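# Fold the napkin diagonally into a flat triangle

## Task

Fold the napkin along a diagonal so one corner lands on the opposite corner, within about a thumb's width. The result must be a low, flat triangle with all three points fully spread out and away from the fold. It must lie entirely on the table and touch no arm base, mounting plate or frame. It must stay folded on its own, without the robot holding it. The carried corner may be set down or dropped into place. The napkin must never slip out of a gripper while that gripper is moving sideways fast enough to throw it, even if the other gripper catches it. At the end, both arms, hands included, should hang free in the air and touch nothing for the final second after the scene settles.

## Robot and tools

Robot: two arms, left_arm and right_arm, each with a two-finger gripper. Every position is given in one scene frame. The origin sits on the table surface midway between the arms, +x points out over the table, +z points up, and left_arm is on the +y side. The names left and right do not match the sides of the camera images. The bases may be tilted. Mounting plates and the metal frame behind the arms are fixed obstacles; a plate, plus the half of the frame on its side, counts as part of that arm.

Gripper geometry: the fingers extend along the gripper's own +z axis and close along its y axis. The reported hand position is the point between the finger pads, about 1 cm short of the tips. Reported positions can be off, more so at long reach, and motions usually stop a centimetre or more away from the command, most often too low.

Row format, shared by all tools: one flat list of 16 numbers. The first 8 are for left_arm, the next 8 for right_arm. Each group is x, y, z in metres, then the quaternion qw, qx, qy, qz with w first, then the opening. All of these are absolute targets in the scene frame, so each row is a pose, not an offset. Opening runs from -1 (closed) to +1 (fully open, 0.094 m). A row must include both arms even if only one moves. An arm meant to stay still should receive its last reported pose again, unchanged.

execute_actions(actions): a list of up to 15 actions. Each action is a table of up to 15 rows, one row per 1/30 s control step. If a table has fewer than 15 rows, its last row repeats until 15 steps have passed. An empty list just returns the current state and images. A target more than 0.6 m from the gripper's current position, along any of that gripper's own axes, gets the action rejected for both arms. If the first action fails this check, or any action is malformed, nothing in the call runs. Each step, the command is clipped to within 70 mm and 16 degrees of the measured pose, so a distant target needs several actions. Position wins over orientation when both cannot be met. To keep orientation fixed, repeat the same quaternion in every row rather than copying the drifting reported one.

move(target, speed, blocking): target is one 16-number row, an absolute pose per arm. Each gripper travels a straight line toward it, and both paths finish together, taking 0.5 to 10 s; anything longer is cut off at 10 s. speed is in m/s, from 0.002 to 0.5, default 0.25; rotation is capped at twice that number in rad/s. The opening is applied when the move starts. Paths ignore obstacles and the other arm, and grippers can lag, wander, or overshoot the set speed, especially near full reach. Faster contact strikes harder, and a target placed deeper past the contact point presses harder. The result adds a move: line naming the outcome, for example done, off_target, moving, held or fault, plus limits: paced means the pose was clipped, and held means a check blocked some steps, after which the arm may jump faster. The distance of each gripper from its target is also reported. With blocking=false the call returns after 0.5 s while the motion continues; until a result shows that it has ended, send wait or stop before any new action or move.

wait(seconds): 0 to 10; the arms keep their last command, and the call returns early if a running move ends. stop(): brakes a running move, which needs some room to stop, though the fingers keep moving. zoom_image(camera, region): camera is cam_high, cam_low, cam_left_wrist or cam_right_wrist; region is [x0, y0, x1, y1] in pixels of that 504x504 image, origin at the top left, at most 504 by 504. finished_scene(scene): ends the scene for good and reports whether the goal was met.

Reading results: the state line shows each gripper's position and quaternion. grip_measured gives finger opening on the command scale, and the last Joint positions value gives it in metres; each gripper may read up to about 1 mm off. Hand target lines show the pose each controller is now driving toward. Step readings list positions at some steps, and HELD marks steps where an arm's command was held back. pose unreachable means the clearance check changed or blocked that arm's command. FAULT means an arm stopped; MOTOR HOT warns of heat from 85 C, and an OVER-TEMPERATURE FAULT at 100 C drops that arm. Joint torques carry offsets and noise.

Grasping: command an opening below grip_measured to hold; about 0.03 below gives a firm grip, and less gives a lighter one. Thin cloth is squeezed with less force.

Avoid: the arms colliding or pushing each other, slamming or pressing hard into the table, dropping or flinging the napkin during fast sideways motion, pushing the napkin against bases or plates, and holding loads longer than needed. Finish by releasing the napkin, lifting both grippers clear, and letting the scene settle before calling finished_scene.

Each tool is called as name([rows], argument=value, ...), one row to a line, values as JSON.

## Session

execute_actions(actions=[])

Scene clock: 0.00 s.
left_arm: end_effector_position=(+0.4665, +0.4757, +0.2517) grip_measured=+1.000 end_effector_quat_wxyz=(+0.376, -0.018, +0.927, +0.001) | right_arm: end_effector_position=(+0.5483, -0.4860, +0.2674) grip_measured=+1.000 end_effector_quat_wxyz=(+0.392, +0.029, +0.919, -0.009)
Joint positions: left_arm=[0.401 0.945 0.685 0.012 0.245 0.381 0.094] | right_arm=[-0.387  0.931  0.704  0.02  -0.234 -0.364  0.094]
Joint velocities: left_arm=[-0.005  0.015  0.002  0.002 -0.066  0.007  0.   ] | right_arm=[ 0.005  0.005 -0.017  0.007  0.051 -0.007  0.   ]
Joint torques (N m, as the arm reports them, + toward a larger angle): no reading
Motor temperatures (°C, as the motors report them): left_arm=[23 21 22 23 22 24] | right_arm=[22 23 21 22 25 23]
Hand target (left_arm): +0.475, +0.481, +0.259; +0.384, -0.017, +0.923, +0.006
Hand target (right_arm): +0.559, -0.493, +0.281; +0.407, +0.027, +0.913, -0.016

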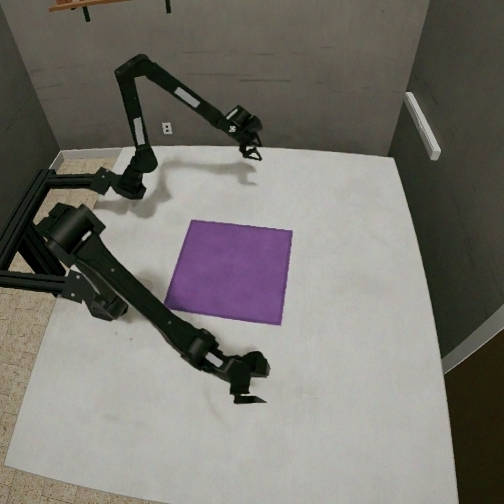

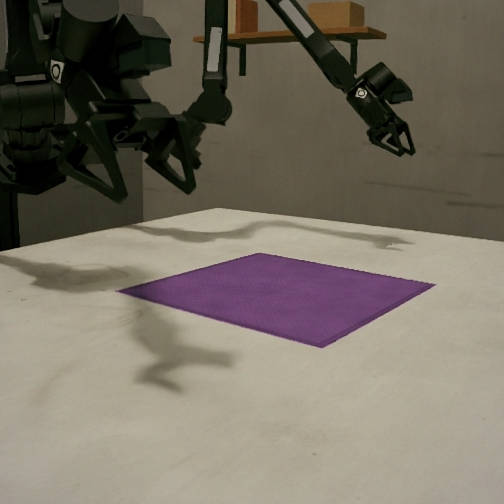

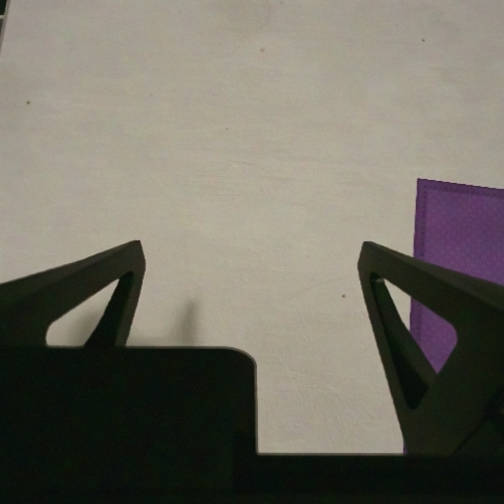

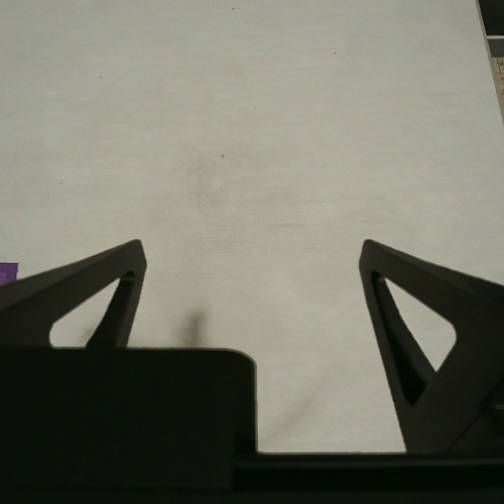

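move(target=[0.6,0.24,0.12,0,0,1,0,1,0.27,-0.14,0.12,0,0,1,0,1], speed=0.4)

Scene clock: 6.67 s.
left_arm: end_effector_position=(+0.5780, +0.2357, +0.1106) grip_measured=+1.000 end_effector_quat_wxyz=(-0.016, +0.015, +1.000, -0.000) | right_arm: end_effector_position=(+0.2642, -0.1380, +0.1106) grip_measured=+1.000 end_effector_quat_wxyz=(-0.008, -0.001, +1.000, +0.003)
Joint positions: left_arm=[-0.205  1.722  1.443 -0.839 -0.412 -0.036  0.094] | right_arm=[ 0.659  1.503  0.393 -0.221  0.568  0.524  0.094]
Joint velocities: left_arm=[-0.005 -0.005 -0.002 -0.022 -0.022 -0.022  0.   ] | right_arm=[-0.005 -0.005 -0.007 -0.007  0.022  0.022  0.   ]
Joint torques (N m, as the arm reports them, + toward a larger angle): left_arm=[ -7.63 -18.    10.94  -0.35   0.14  -0.26] | right_arm=[ 4.91 -7.71  2.05 -0.59  0.15  0.16]
Motor temperatures (°C, as the motors report them): left_arm=[23 22 24 23 22 24] | right_arm=[22 23 21 22 25 23]
Hand target (left_arm): +0.596, +0.241, +0.122; -0.002, +0.002, +1.000, +0.001
Hand target (right_arm): +0.270, -0.134, +0.114; -0.003, +0.006, +1.000, +0.006
Off the commanded pose (left_arm): 0.024 m, 3 deg.
Off the commanded pose (right_arm): 0.011 m, 1 deg.
move: off_target (left_arm, right_arm)

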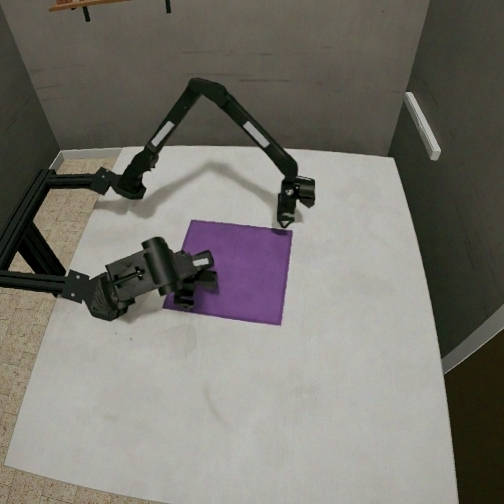

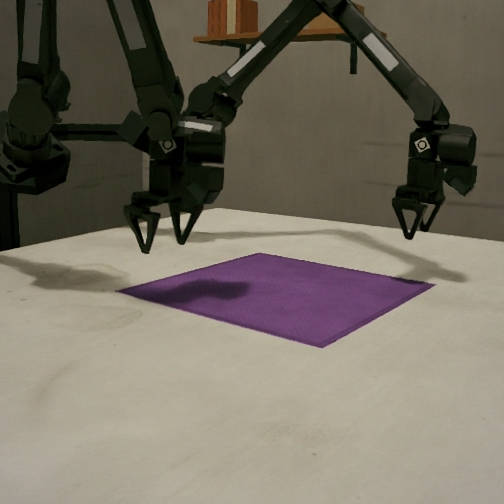

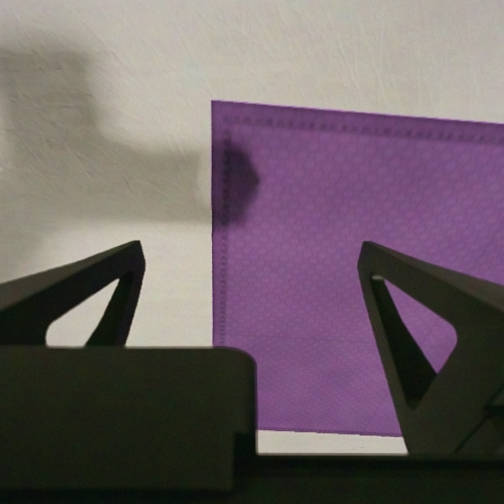

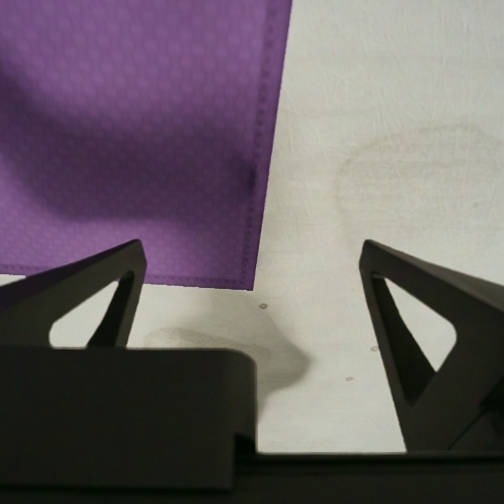

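move(target=[0.4,0.6,0.3,0.376,0,0.927,0,1,0.60,-0.155,0.06,0,-0.383,0.924,0,0.2], speed=0.4)

Scene clock: 18.90 s.
left_arm: end_effector_position=(+0.3992, +0.5996, +0.3014) grip_measured=+1.000 end_effector_quat_wxyz=(+0.377, -0.017, +0.926, -0.003) | right_arm: end_effector_position=(+0.5951, -0.1549, +0.0682) grip_measured=+0.203 end_effector_quat_wxyz=(+0.003, -0.378, +0.926, -0.003)
Joint positions: left_arm=[ 0.891  0.907  0.808 -0.224  0.726  0.534  0.094] | right_arm=[ 0.334  1.788  1.261 -0.603  0.476 -0.614  0.057]
Joint velocities: left_arm=[ 0.005 -0.015 -0.022 -0.007  0.037 -0.051  0.   ] | right_arm=[ 0.005 -0.005 -0.017 -0.012 -0.051  0.007 -0.001]
Joint torques (N m, as the arm reports them, + toward a larger angle): left_arm=[ 0.24 -9.77  9.39  1.98  0.55  0.01] | right_arm=[  6.69 -16.46   5.88  -0.8   -0.1   -0.19]
Motor temperatures (°C, as the motors report them): left_arm=[23 23 25 23 22 24] | right_arm=[22 23 21 22 25 23]
Hand target (left_arm): +0.404, +0.600, +0.299; +0.381, -0.006, +0.924, -0.001
Hand target (right_arm): +0.601, -0.157, +0.065; +0.001, -0.384, +0.923, -0.003
Off the commanded pose (left_arm): 0.002 m, 2 deg.
Off the commanded pose (right_arm): 0.010 m, 1 deg.
move: done

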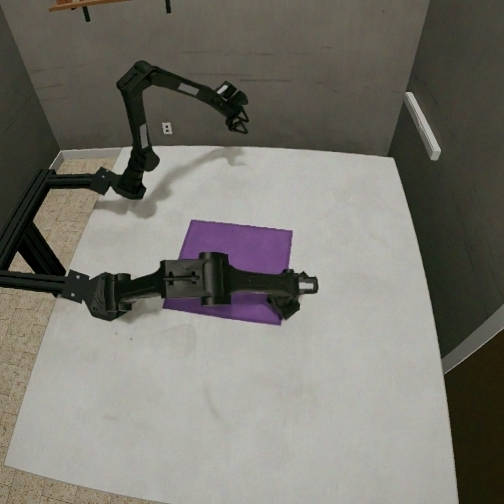

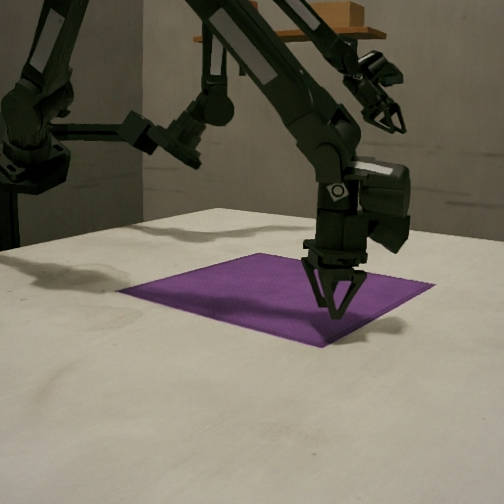

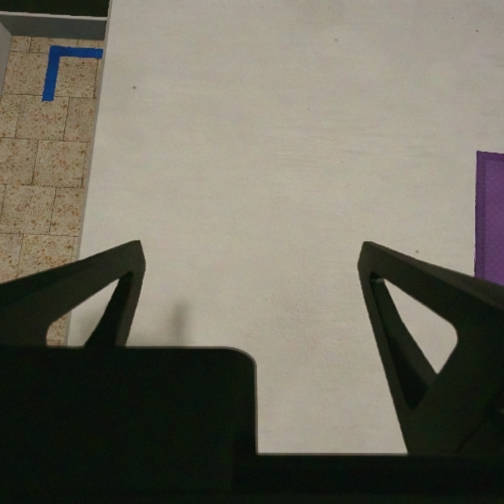

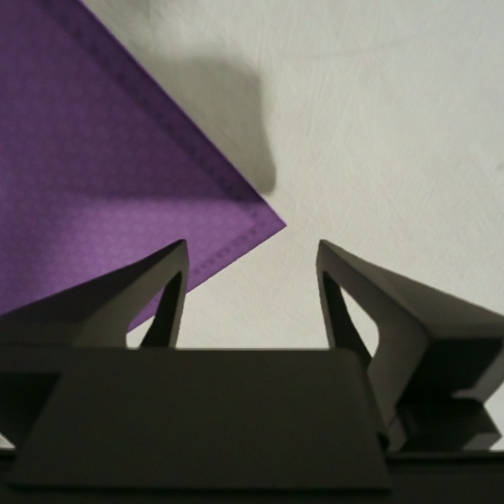

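move(target=[0.4,0.6,0.3,0.376,0,0.927,0,1,0.592,-0.170,0.012,0,-0.383,0.924,0,0.2], speed=0.08)

Scene clock: 23.43 s.
left_arm: end_effector_position=(+0.3994, +0.5992, +0.3015) grip_measured=+1.000 end_effector_quat_wxyz=(+0.377, -0.005, +0.926, +0.001) | right_arm: end_effector_position=(+0.5902, -0.1652, +0.0211) grip_measured=+0.202 end_effector_quat_wxyz=(-0.000, -0.382, +0.924, +0.002)
Joint positions: left_arm=[ 0.891  0.907  0.808 -0.224  0.728  0.558  0.094] | right_arm=[ 0.277  1.863  1.262 -0.515  0.443 -0.675  0.056]
Joint velocities: left_arm=[-0.024 -0.005 -0.002 -0.017 -0.007  0.037  0.   ] | right_arm=[-0.024 -0.005 -0.007  0.002 -0.022  0.037 -0.001]
Joint torques (N m, as the arm reports them, + toward a larger angle): left_arm=[  0.75 -10.49   9.51   0.8    0.55   0.05] | right_arm=[  5.31 -16.83   4.57   0.8   -0.04  -0.08]
Motor temperatures (°C, as the motors report them): left_arm=[23 23 25 23 22 24] | right_arm=[22 24 21 22 25 23]
Hand target (left_arm): +0.400, +0.600, +0.300; +0.376, -0.000, +0.927, +0.000
Hand target (right_arm): +0.593, -0.170, +0.012; -0.000, -0.383, +0.924, -0.001
Off the commanded pose (left_arm): 0.002 m, 1 deg.
Off the commanded pose (right_arm): 0.010 m, 0 deg.
move: done

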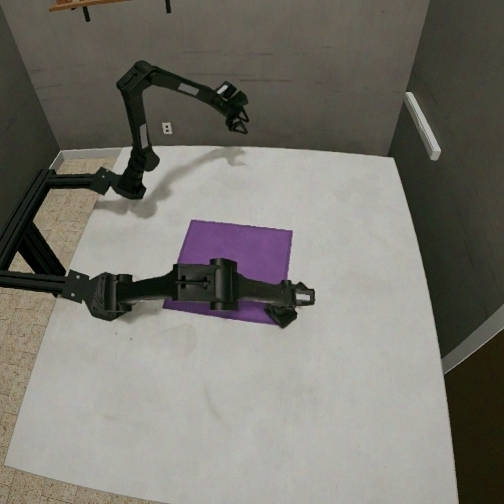

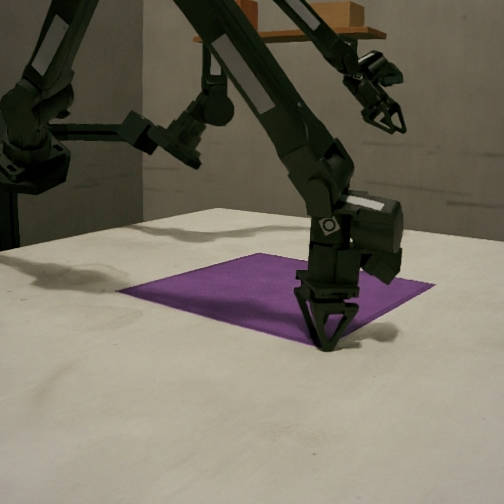

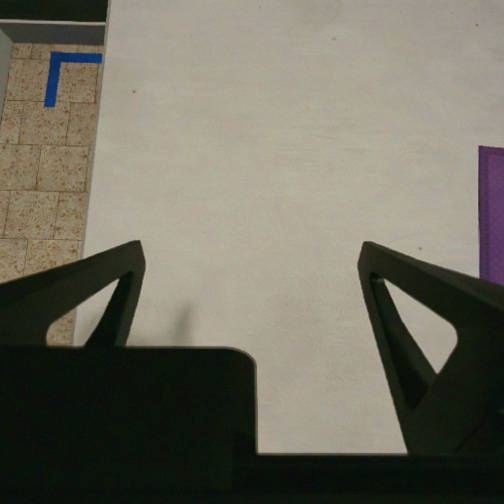

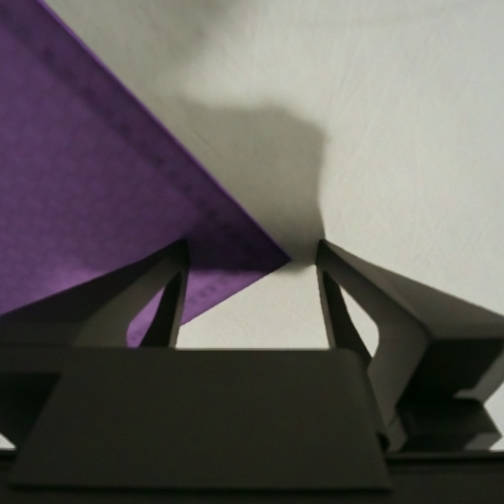

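move(target=[0.4,0.6,0.3,0.376,0,0.927,0,1,0.585,-0.178,-0.003,0,-0.383,0.924,0,0.2], speed=0.04)

move(target=[0.4,0.6,0.3,0.376,0,0.927,0,1,0.575,-0.168,-0.003,0,-0.383,0.924,0,-1], speed=0.04)

move(target=[0.4,0.6,0.3,0.376,0,0.927,0,1,0.55,-0.135,0.09,0,-0.383,0.924,0,-1], speed=0.12)

Scene clock: 32.67 s.
left_arm: end_effector_position=(+0.3994, +0.5992, +0.3016) grip_measured=+1.000 end_effector_quat_wxyz=(+0.378, -0.005, +0.926, +0.001) | right_arm: end_effector_position=(+0.5913, -0.1648, +0.0201) grip_measured=+0.202 end_effector_quat_wxyz=(+0.007, -0.388, +0.922, +0.003)
Joint positions: left_arm=[ 0.891  0.907  0.808 -0.224  0.728  0.559  0.094] | right_arm=[ 0.275  1.861  1.254 -0.491  0.436 -0.698  0.056]
Joint velocities: left_arm=[ 0.015 -0.005 -0.007 -0.012 -0.037  0.022  0.   ] | right_arm=[-0.005 -0.005  0.032 -0.017  0.037  0.066 -0.   ]
Joint torques (N m, as the arm reports them, + toward a larger angle): left_arm=[  1.38 -10.78   9.48   1.02   0.54  -0.01] | right_arm=[  4.06 -15.62   3.04   1.67  -0.19  -0.12]
Motor temperatures (°C, as the motors report them): left_arm=[23 23 25 23 23 24] | right_arm=[22 24 21 22 25 23]
Hand target (left_arm): +0.400, +0.600, +0.300; +0.376, -0.000, +0.927, -0.000
Hand target (right_arm): +0.585, -0.178, -0.002; -0.000, -0.383, +0.924, -0.000
Off the commanded pose (left_arm): 0.002 m, 1 deg.
Off the commanded pose (right_arm): 0.027 m, 1 deg.
move: off_target (right_arm)

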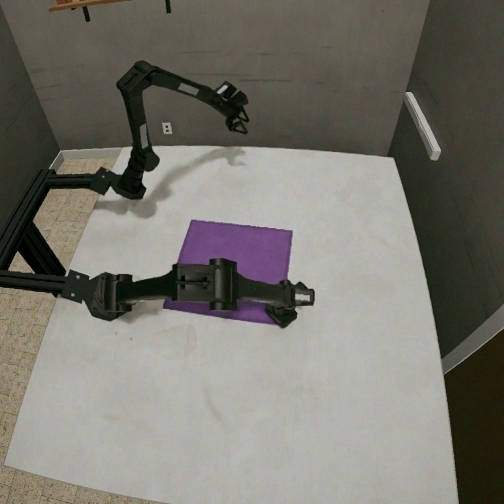

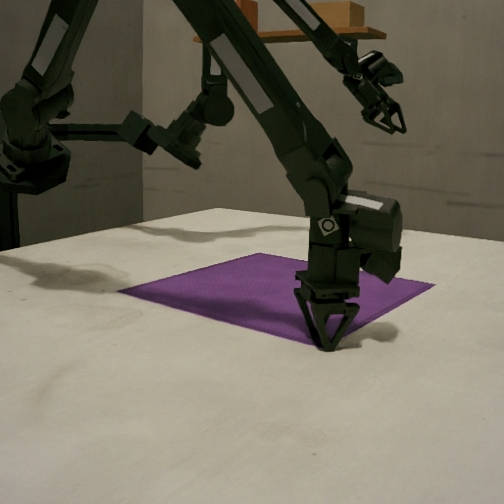

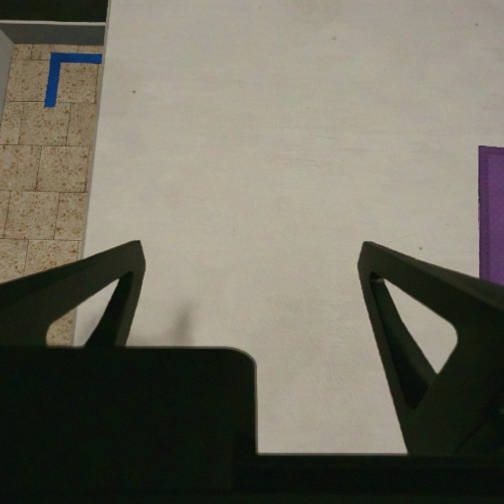

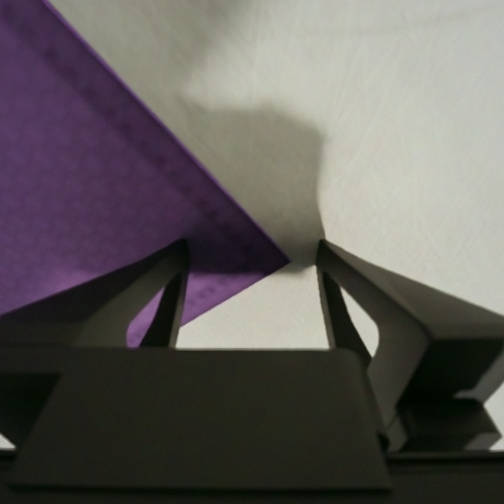

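Scene clock: 33.60 s.
left_arm: end_effector_position=(+0.3994, +0.5992, +0.3016) grip_measured=+1.000 end_effector_quat_wxyz=(+0.378, -0.005, +0.926, +0.001) | right_arm: end_effector_position=(+0.5919, -0.1639, +0.0200) grip_measured=-0.973 end_effector_quat_wxyz=(+0.017, -0.385, +0.923, -0.001)
Joint positions: left_arm=[ 0.891  0.907  0.808 -0.224  0.728  0.559  0.094] | right_arm=[ 0.277  1.857  1.24  -0.46   0.439 -0.698  0.001]
Joint velocities: left_arm=[-0.005 -0.005 -0.032 -0.027  0.007 -0.007  0.   ] | right_arm=[-0.005 -0.005  0.002  0.002  0.007  0.007 -0.   ]
Joint torques (N m, as the arm reports them, + toward a larger angle): left_arm=[  1.45 -11.1    9.24   1.09   0.54   0.  ] | right_arm=[  5.43 -14.85   2.13   0.98  -0.01   0.04]
Motor temperatures (°C, as the motors report them): left_arm=[23 23 25 23 23 24] | right_arm=[22 24 21 22 25 23]
Hand target (left_arm): +0.400, +0.600, +0.300; +0.376, -0.000, +0.927, +0.000
Hand target (right_arm): +0.575, -0.168, -0.002; -0.000, -0.383, +0.924, +0.000
Off the commanded pose (left_arm): 0.002 m, 1 deg.
Off the commanded pose (right_arm): 0.029 m, 2 deg.
move: off_target (right_arm)

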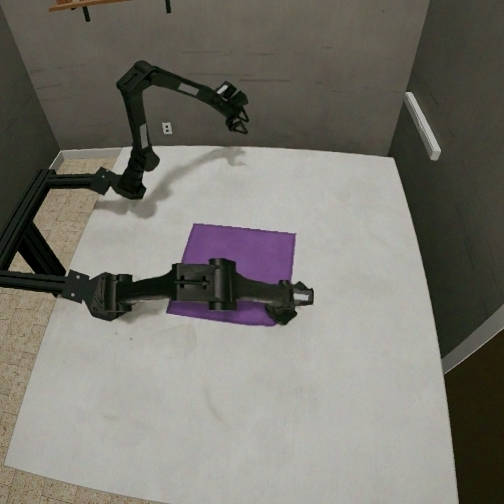

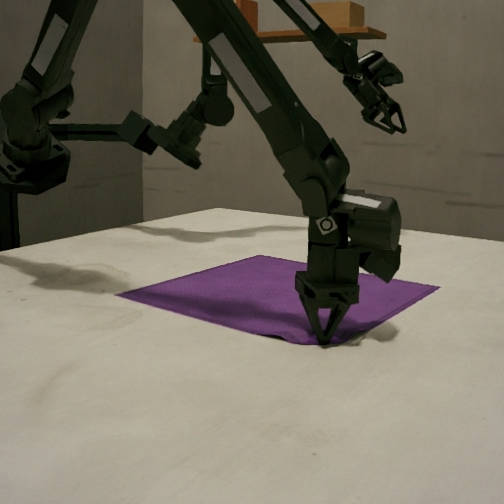

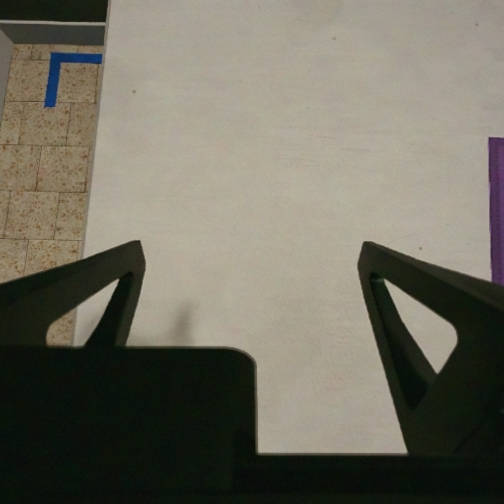

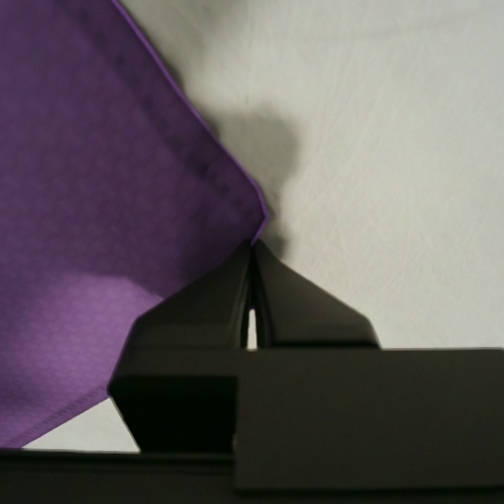

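Scene clock: 34.70 s.
left_arm: end_effector_position=(+0.3994, +0.5992, +0.3016) grip_measured=+1.000 end_effector_quat_wxyz=(+0.378, -0.005, +0.926, +0.001) | right_arm: end_effector_position=(+0.5484, -0.1368, +0.0791) grip_measured=-0.973 end_effector_quat_wxyz=(-0.004, -0.387, +0.922, +0.001)
Joint positions: left_arm=[ 0.891  0.907  0.808 -0.224  0.728  0.559  0.094] | right_arm=[ 0.389  1.739  1.141 -0.576  0.494 -0.569  0.001]
Joint velocities: left_arm=[-0.015 -0.015  0.002 -0.007 -0.037 -0.11   0.   ] | right_arm=[ 0.005 -0.005 -0.002  0.002 -0.051  0.037  0.   ]
Joint torques (N m, as the arm reports them, + toward a larger angle): left_arm=[  0.32 -10.88   9.52   0.92   0.57   0.05] | right_arm=[  7.9  -17.99   3.48  -0.79   0.09   0.14]
Motor temperatures (°C, as the motors report them): left_arm=[23 23 25 23 23 24] | right_arm=[22 24 21 22 25 23]
Hand target (left_arm): +0.400, +0.600, +0.300; +0.376, -0.000, +0.927, +0.000
Hand target (right_arm): +0.549, -0.135, +0.090; -0.000, -0.382, +0.924, +0.001
Off the commanded pose (left_arm): 0.002 m, 1 deg.
Off the commanded pose (right_arm): 0.011 m, 1 deg.
move: off_target (right_arm)

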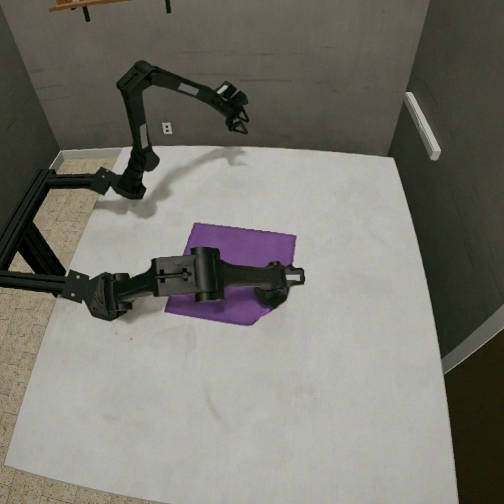

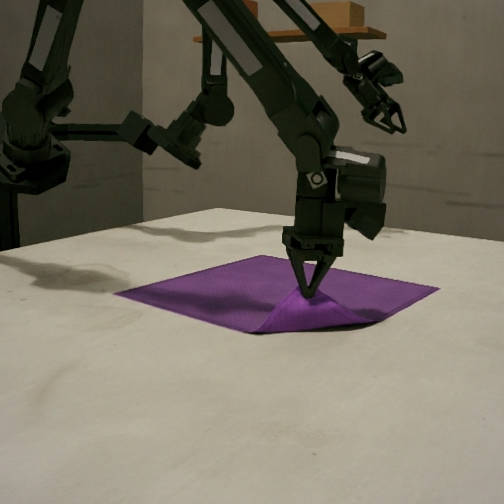

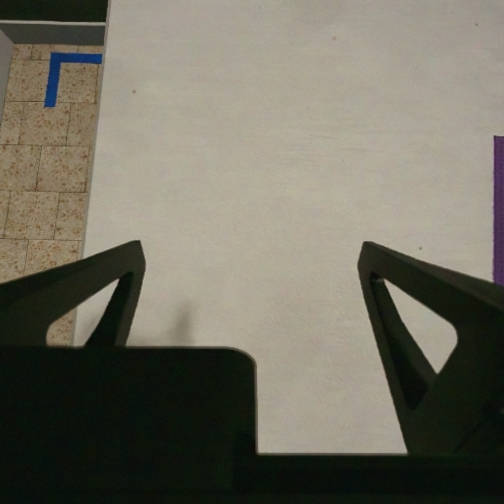

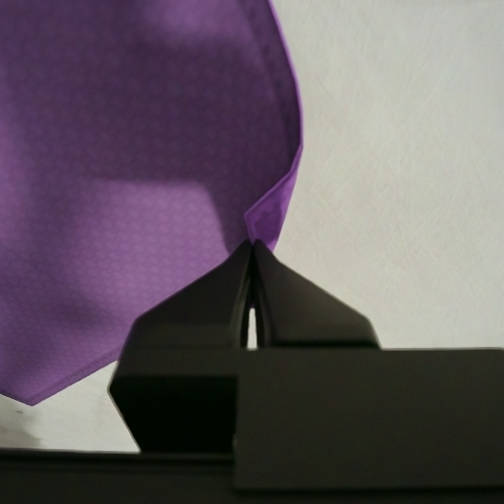

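Grasped. Slippery table; target corner ≈ (.23,.27).

move(target=[0.4,0.6,0.3,0.376,0,0.927,0,1,0.42,0.04,0.2,0,-0.383,0.924,0,-1], speed=0.15)

move(target=[0.4,0.6,0.3,0.376,0,0.927,0,1,0.28,0.21,0.09,0,-0.383,0.924,0,-1], speed=0.15)

Scene clock: 40.83 s.
left_arm: end_effector_position=(+0.3994, +0.5992, +0.3016) grip_measured=+1.000 end_effector_quat_wxyz=(+0.378, -0.005, +0.926, +0.001) | right_arm: end_effector_position=(+0.4048, +0.0304, +0.1940) grip_measured=-0.973 end_effector_quat_wxyz=(-0.010, -0.391, +0.920, +0.002)
Joint positions: left_arm=[ 0.891  0.907  0.808 -0.224  0.728  0.559  0.094] | right_arm=[ 0.903  1.752  1.072 -0.826  0.611  0.019  0.001]
Joint velocities: left_arm=[-0.015  0.005  0.007 -0.007  0.066  0.022  0.   ] | right_arm=[-0.005  0.005  0.002 -0.007 -0.051  0.081 -0.002]
Joint torques (N m, as the arm reports them, + toward a larger angle): left_arm=[  1.08 -10.47   9.61   1.14   0.55  -0.02] | right_arm=[  8.07 -12.35   7.55  -0.91   0.12   0.19]
Motor temperatures (°C, as the motors report them): left_arm=[23 23 26 23 23 24] | right_arm=[22 24 21 22 25 23]
Hand target (left_arm): +0.400, +0.600, +0.300; +0.376, -0.000, +0.927, +0.000
Hand target (right_arm): +0.416, +0.041, +0.201; -0.002, -0.382, +0.924, +0.005
Off the commanded pose (left_arm): 0.002 m, 1 deg.
Off the commanded pose (right_arm): 0.019 m, 2 deg.
move: off_target (right_arm)

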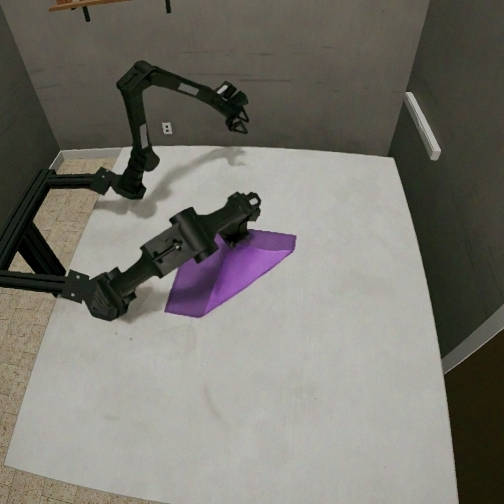

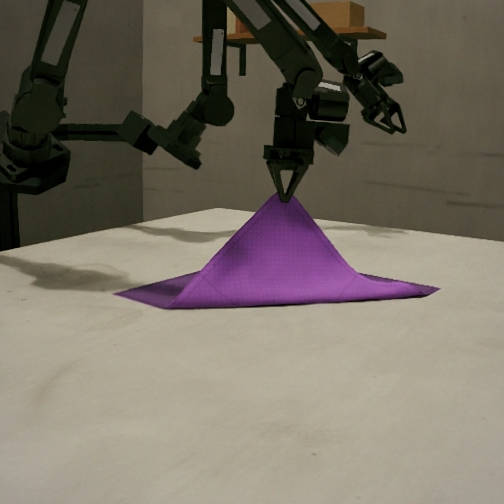

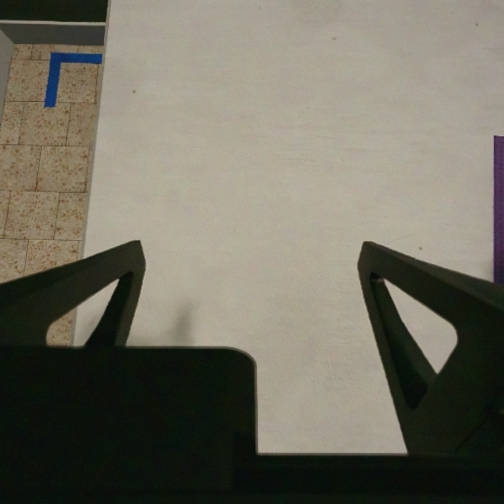

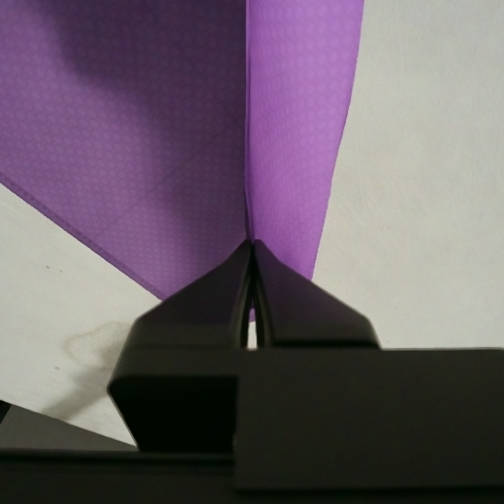

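Scene clock: 42.83 s.
left_arm: end_effector_position=(+0.3994, +0.5992, +0.3016) grip_measured=+1.000 end_effector_quat_wxyz=(+0.378, -0.005, +0.926, +0.001) | right_arm: end_effector_position=(+0.2719, +0.1926, +0.0806) grip_measured=-0.973 end_effector_quat_wxyz=(-0.020, -0.395, +0.919, -0.010)
Joint positions: left_arm=[ 0.891  0.907  0.808 -0.224  0.728  0.559  0.094] | right_arm=[ 1.107  2.311  1.29  -0.664  0.617  0.281  0.001]
Joint velocities: left_arm=[-0.005 -0.005 -0.017  0.007 -0.007 -0.051  0.   ] | right_arm=[ 0.005 -0.005 -0.012 -0.007 -0.007  0.051  0.   ]
Joint torques (N m, as the arm reports them, + toward a larger angle): left_arm=[ 0.38 -9.82  9.46  0.96  0.49 -0.01] | right_arm=[ 11.43 -15.13   6.03   0.37   0.13   0.19]
Motor temperatures (°C, as the motors report them): left_arm=[23 23 26 23 23 24] | right_arm=[22 24 21 22 25 23]
Hand target (left_arm): +0.400, +0.600, +0.300; +0.376, -0.000, +0.927, +0.000
Hand target (right_arm): +0.278, +0.212, +0.091; -0.001, -0.383, +0.924, +0.002
Off the commanded pose (left_arm): 0.002 m, 1 deg.
Off the commanded pose (right_arm): 0.021 m, 3 deg.
move: off_target (right_arm)

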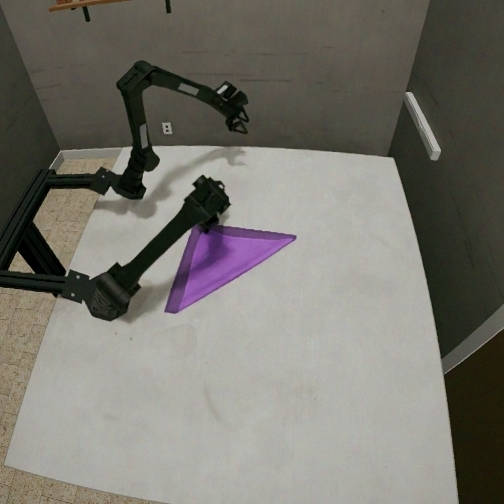

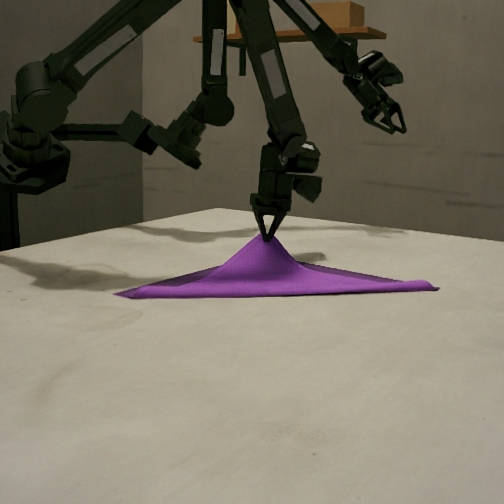

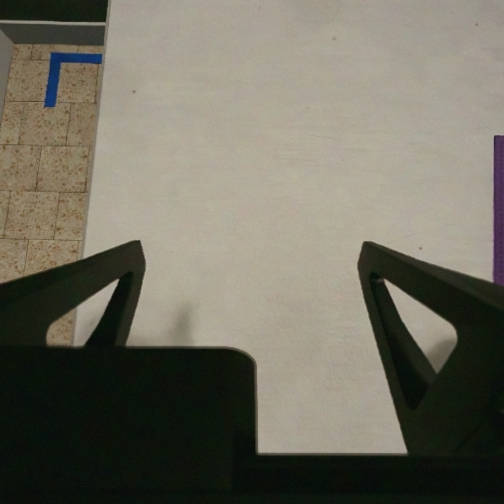

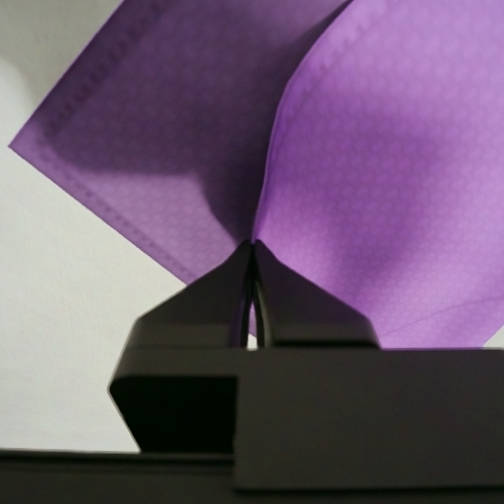

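move(target=[0.4,0.6,0.3,0.376,0,0.927,0,1,0.222,0.30,0.055,0,-0.383,0.924,0,-1], speed=0.08)

Scene clock: 49.40 s.
left_arm: end_effector_position=(+0.3994, +0.5992, +0.3016) grip_measured=+1.000 end_effector_quat_wxyz=(+0.378, -0.005, +0.926, +0.001) | right_arm: end_effector_position=(+0.2230, +0.2830, +0.0468) grip_measured=-0.973 end_effector_quat_wxyz=(-0.009, -0.386, +0.923, -0.007)
Joint positions: left_arm=[ 0.891  0.907  0.808 -0.224  0.728  0.559  0.094] | right_arm=[ 1.198  2.565  1.554 -0.715  0.614  0.398  0.001]
Joint velocities: left_arm=[-0.005 -0.005 -0.007 -0.007  0.022  0.007  0.   ] | right_arm=[-0.015  0.024 -0.017 -0.012 -0.007  0.051 -0.001]
Joint torques (N m, as the arm reports them, + toward a larger angle): left_arm=[  1.05 -10.93   9.43   1.1    0.53  -0.01] | right_arm=[ 11.85 -16.97   6.9   -0.85   0.04   0.22]
Motor temperatures (°C, as the motors report them): left_arm=[23 23 26 23 23 24] | right_arm=[22 24 22 22 25 23]
Hand target (left_arm): +0.400, +0.600, +0.300; +0.376, -0.000, +0.927, +0.000
Hand target (right_arm): +0.220, +0.300, +0.057; -0.001, -0.383, +0.924, +0.001
Off the commanded pose (left_arm): 0.002 m, 1 deg.
Off the commanded pose (right_arm): 0.019 m, 1 deg.
move: off_target (right_arm)

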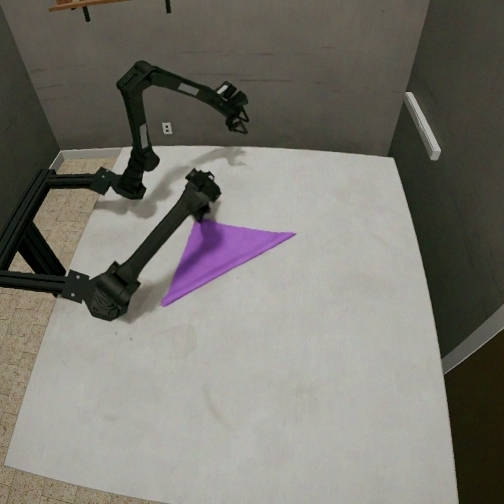

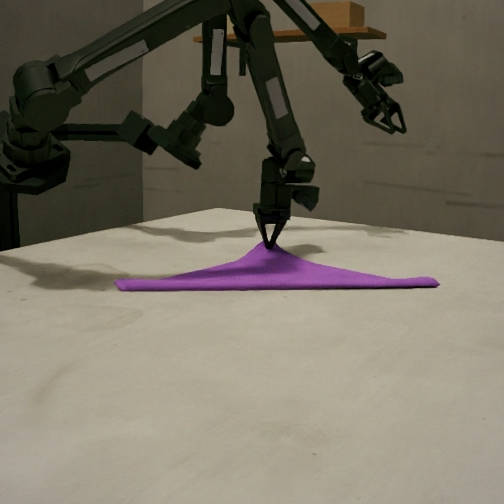

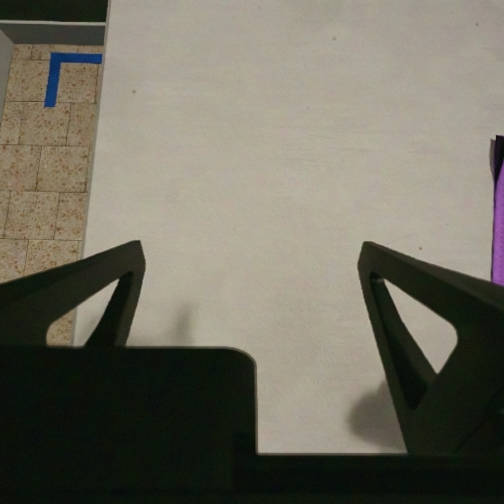

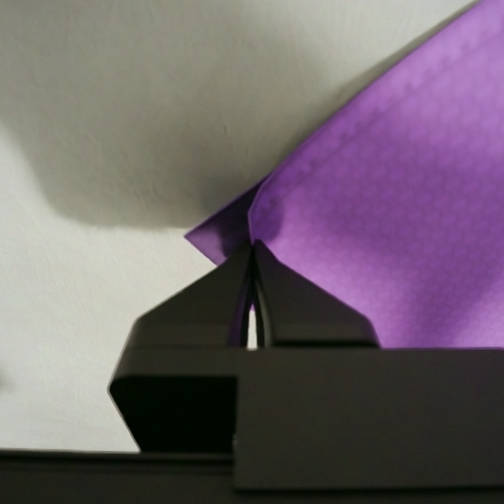

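move(target=[0.4,0.6,0.3,0.376,0,0.927,0,1,0.211,0.303,0.048,0,-0.383,0.924,0,-1], speed=0.04)

move(target=[0.4,0.6,0.3,0.376,0,0.927,0,1,0.211,0.303,0.048,0,-0.383,0.924,0,0], speed=0.04)

move(target=[0.4,0.6,0.3,0.376,0,0.927,0,1,0.22,0.29,0.14,0,-0.383,0.924,0,0], speed=0.1)

Scene clock: 56.03 s.
left_arm: end_effector_position=(+0.3994, +0.5992, +0.3016) grip_measured=+1.000 end_effector_quat_wxyz=(+0.378, -0.005, +0.926, +0.001) | right_arm: end_effector_position=(+0.2128, +0.2814, +0.0377) grip_measured=-0.973 end_effector_quat_wxyz=(-0.014, -0.388, +0.922, -0.012)
Joint positions: left_arm=[ 0.891  0.907  0.808 -0.224  0.728  0.559  0.094] | right_arm=[ 1.201  2.588  1.557 -0.715  0.614  0.408  0.001]
Joint velocities: left_arm=[ 0.005  0.005  0.002 -0.007 -0.022 -0.037  0.   ] | right_arm=[-0.015 -0.015  0.012 -0.012 -0.022 -0.007 -0.   ]
Joint torques (N m, as the arm reports them, + toward a larger angle): left_arm=[  0.77 -10.87   9.6    1.17   0.52   0.05] | right_arm=[ 12.84 -17.58   7.11  -0.19  -0.01   0.19]
Motor temperatures (°C, as the motors report them): left_arm=[23 23 26 23 23 24] | right_arm=[22 24 22 22 25 23]
Hand target (left_arm): +0.400, +0.600, +0.300; +0.376, -0.000, +0.927, +0.000
Hand target (right_arm): +0.211, +0.302, +0.049; -0.000, -0.383, +0.924, +0.001
Off the commanded pose (left_arm): 0.002 m, 1 deg.
Off the commanded pose (right_arm): 0.024 m, 2 deg.
move: off_target (right_arm)

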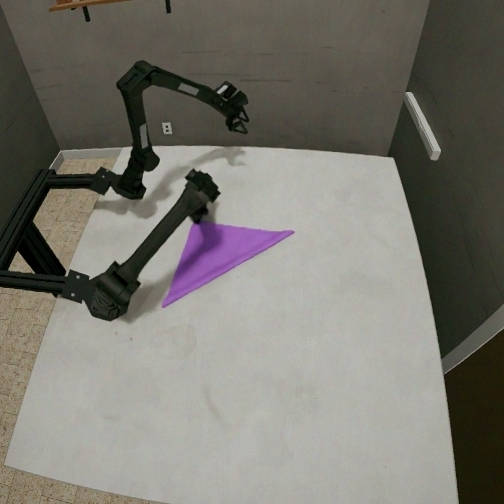

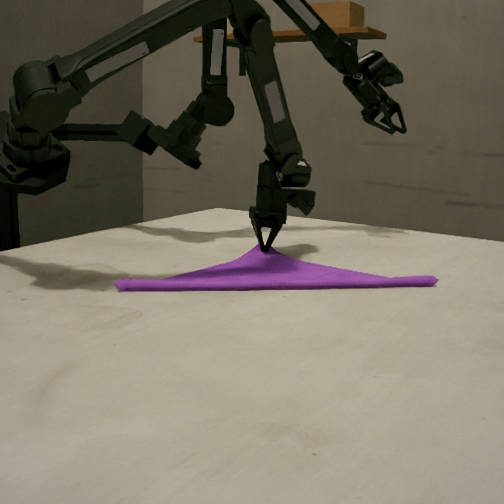

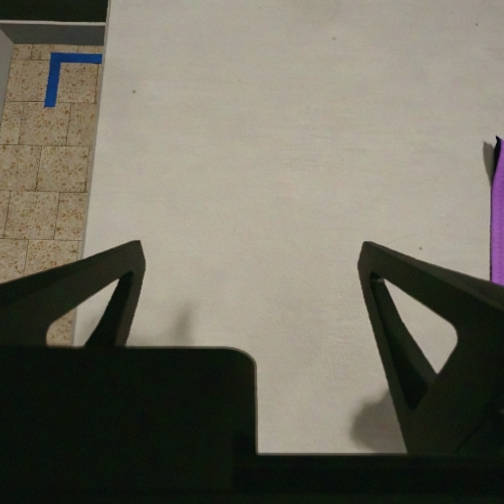

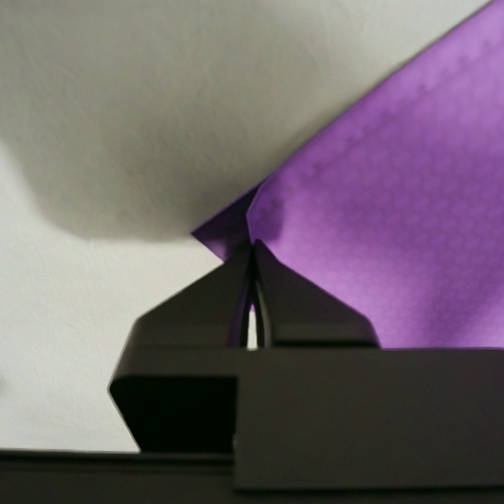

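Scene clock: 56.87 s.
left_arm: end_effector_position=(+0.3994, +0.5992, +0.3016) grip_measured=+1.000 end_effector_quat_wxyz=(+0.378, -0.005, +0.926, +0.001) | right_arm: end_effector_position=(+0.2128, +0.2814, +0.0377) grip_measured=-0.003 end_effector_quat_wxyz=(-0.014, -0.388, +0.922, -0.012)
Joint positions: left_arm=[ 0.891  0.907  0.808 -0.224  0.728  0.559  0.094] | right_arm=[ 1.201  2.588  1.557 -0.715  0.614  0.408  0.047]
Joint velocities: left_arm=[ 0.005 -0.005  0.007 -0.002  0.095 -0.007  0.   ] | right_arm=[ 0.005 -0.024 -0.002 -0.012 -0.095  0.022  0.   ]
Joint torques (N m, as the arm reports them, + toward a larger angle): left_arm=[  0.52 -10.5    9.4    0.96   0.56  -0.03] | right_arm=[ 12.61 -17.1    6.76  -0.34   0.03   0.2 ]
Motor temperatures (°C, as the motors report them): left_arm=[23 23 26 23 23 24] | right_arm=[22 24 22 22 25 23]
Hand target (left_arm): +0.400, +0.600, +0.300; +0.376, -0.000, +0.927, +0.000
Hand target (right_arm): +0.210, +0.302, +0.049; -0.000, -0.383, +0.924, +0.001
Off the commanded pose (left_arm): 0.002 m, 1 deg.
Off the commanded pose (right_arm): 0.024 m, 2 deg.
move: off_target (right_arm)

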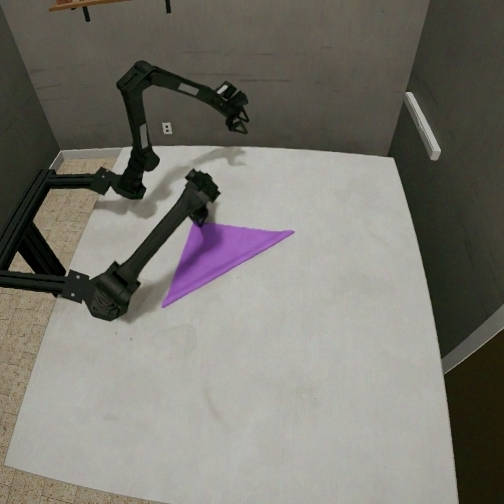

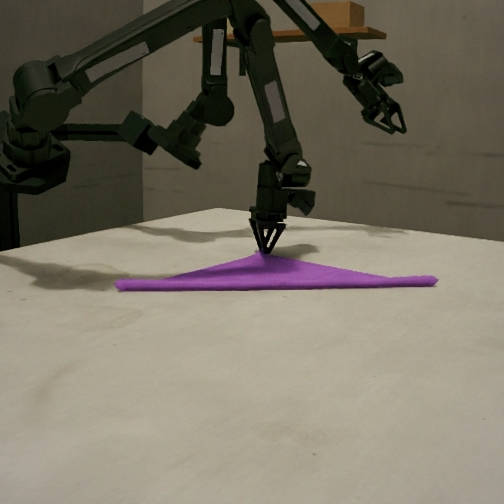

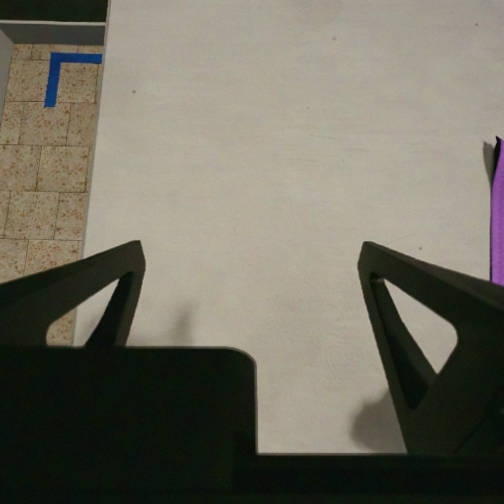

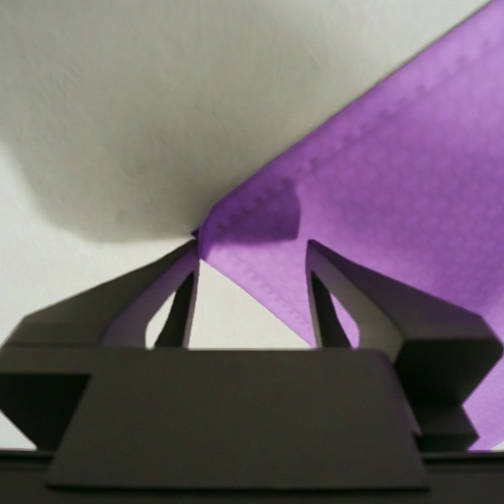

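Scene clock: 58.30 s.
left_arm: end_effector_position=(+0.3994, +0.5992, +0.3016) grip_measured=+1.000 end_effector_quat_wxyz=(+0.378, -0.005, +0.926, +0.001) | right_arm: end_effector_position=(+0.2185, +0.2832, +0.1215) grip_measured=-0.003 end_effector_quat_wxyz=(-0.009, -0.386, +0.922, -0.007)
Joint positions: left_arm=[ 0.891  0.907  0.808 -0.224  0.728  0.559  0.094] | right_arm=[ 1.279  2.458  1.541 -0.864  0.601  0.495  0.047]
Joint velocities: left_arm=[-0.015  0.005 -0.002  0.022  0.022 -0.037  0.   ] | right_arm=[-0.015  0.005 -0.007 -0.017 -0.022  0.007 -0.001]
Joint torques (N m, as the arm reports them, + toward a larger angle): left_arm=[  0.63 -10.83   9.3    0.95   0.53   0.04] | right_arm=[ 12.01 -20.82   4.97  -0.96  -0.03   0.14]
Motor temperatures (°C, as the motors report them): left_arm=[23 23 26 23 23 24] | right_arm=[22 24 22 22 25 23]
Hand target (left_arm): +0.400, +0.600, +0.300; +0.376, -0.000, +0.927, +0.000
Hand target (right_arm): +0.218, +0.288, +0.141; -0.001, -0.383, +0.924, +0.001
Off the commanded pose (left_arm): 0.002 m, 1 deg.
Off the commanded pose (right_arm): 0.020 m, 1 deg.
move: off_target (right_arm)

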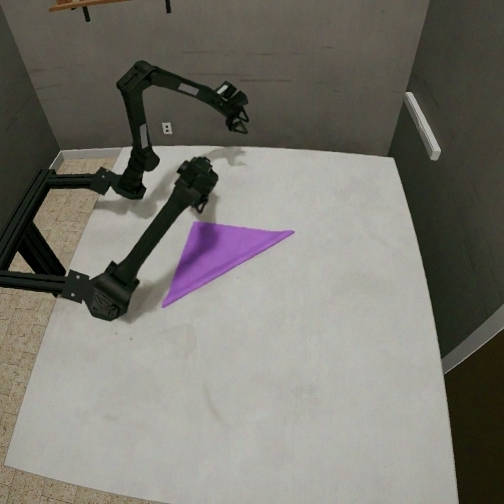

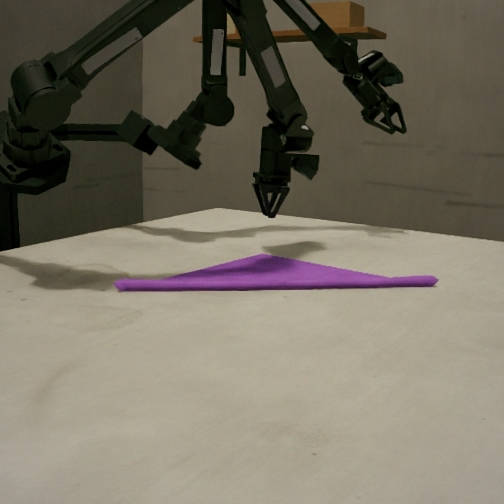

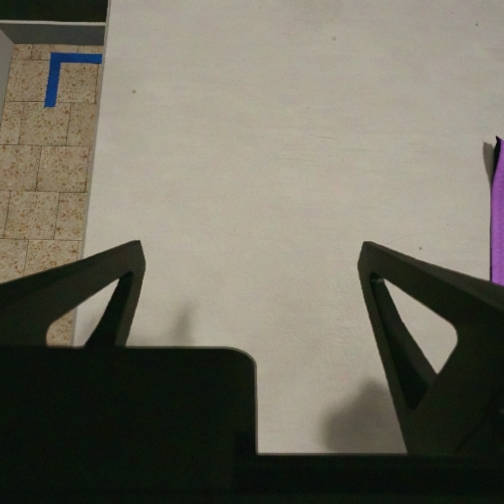

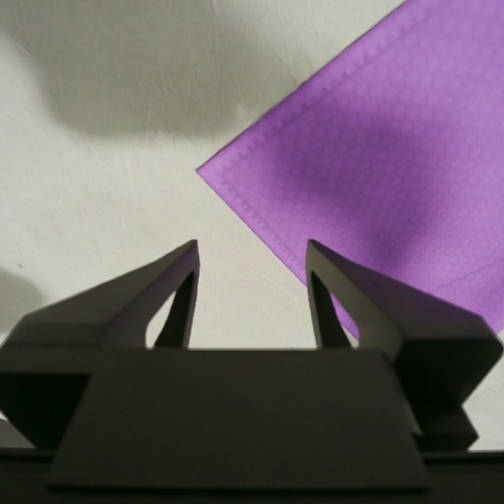

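finished_scene(scene=1)

The scene is finished: the task was done.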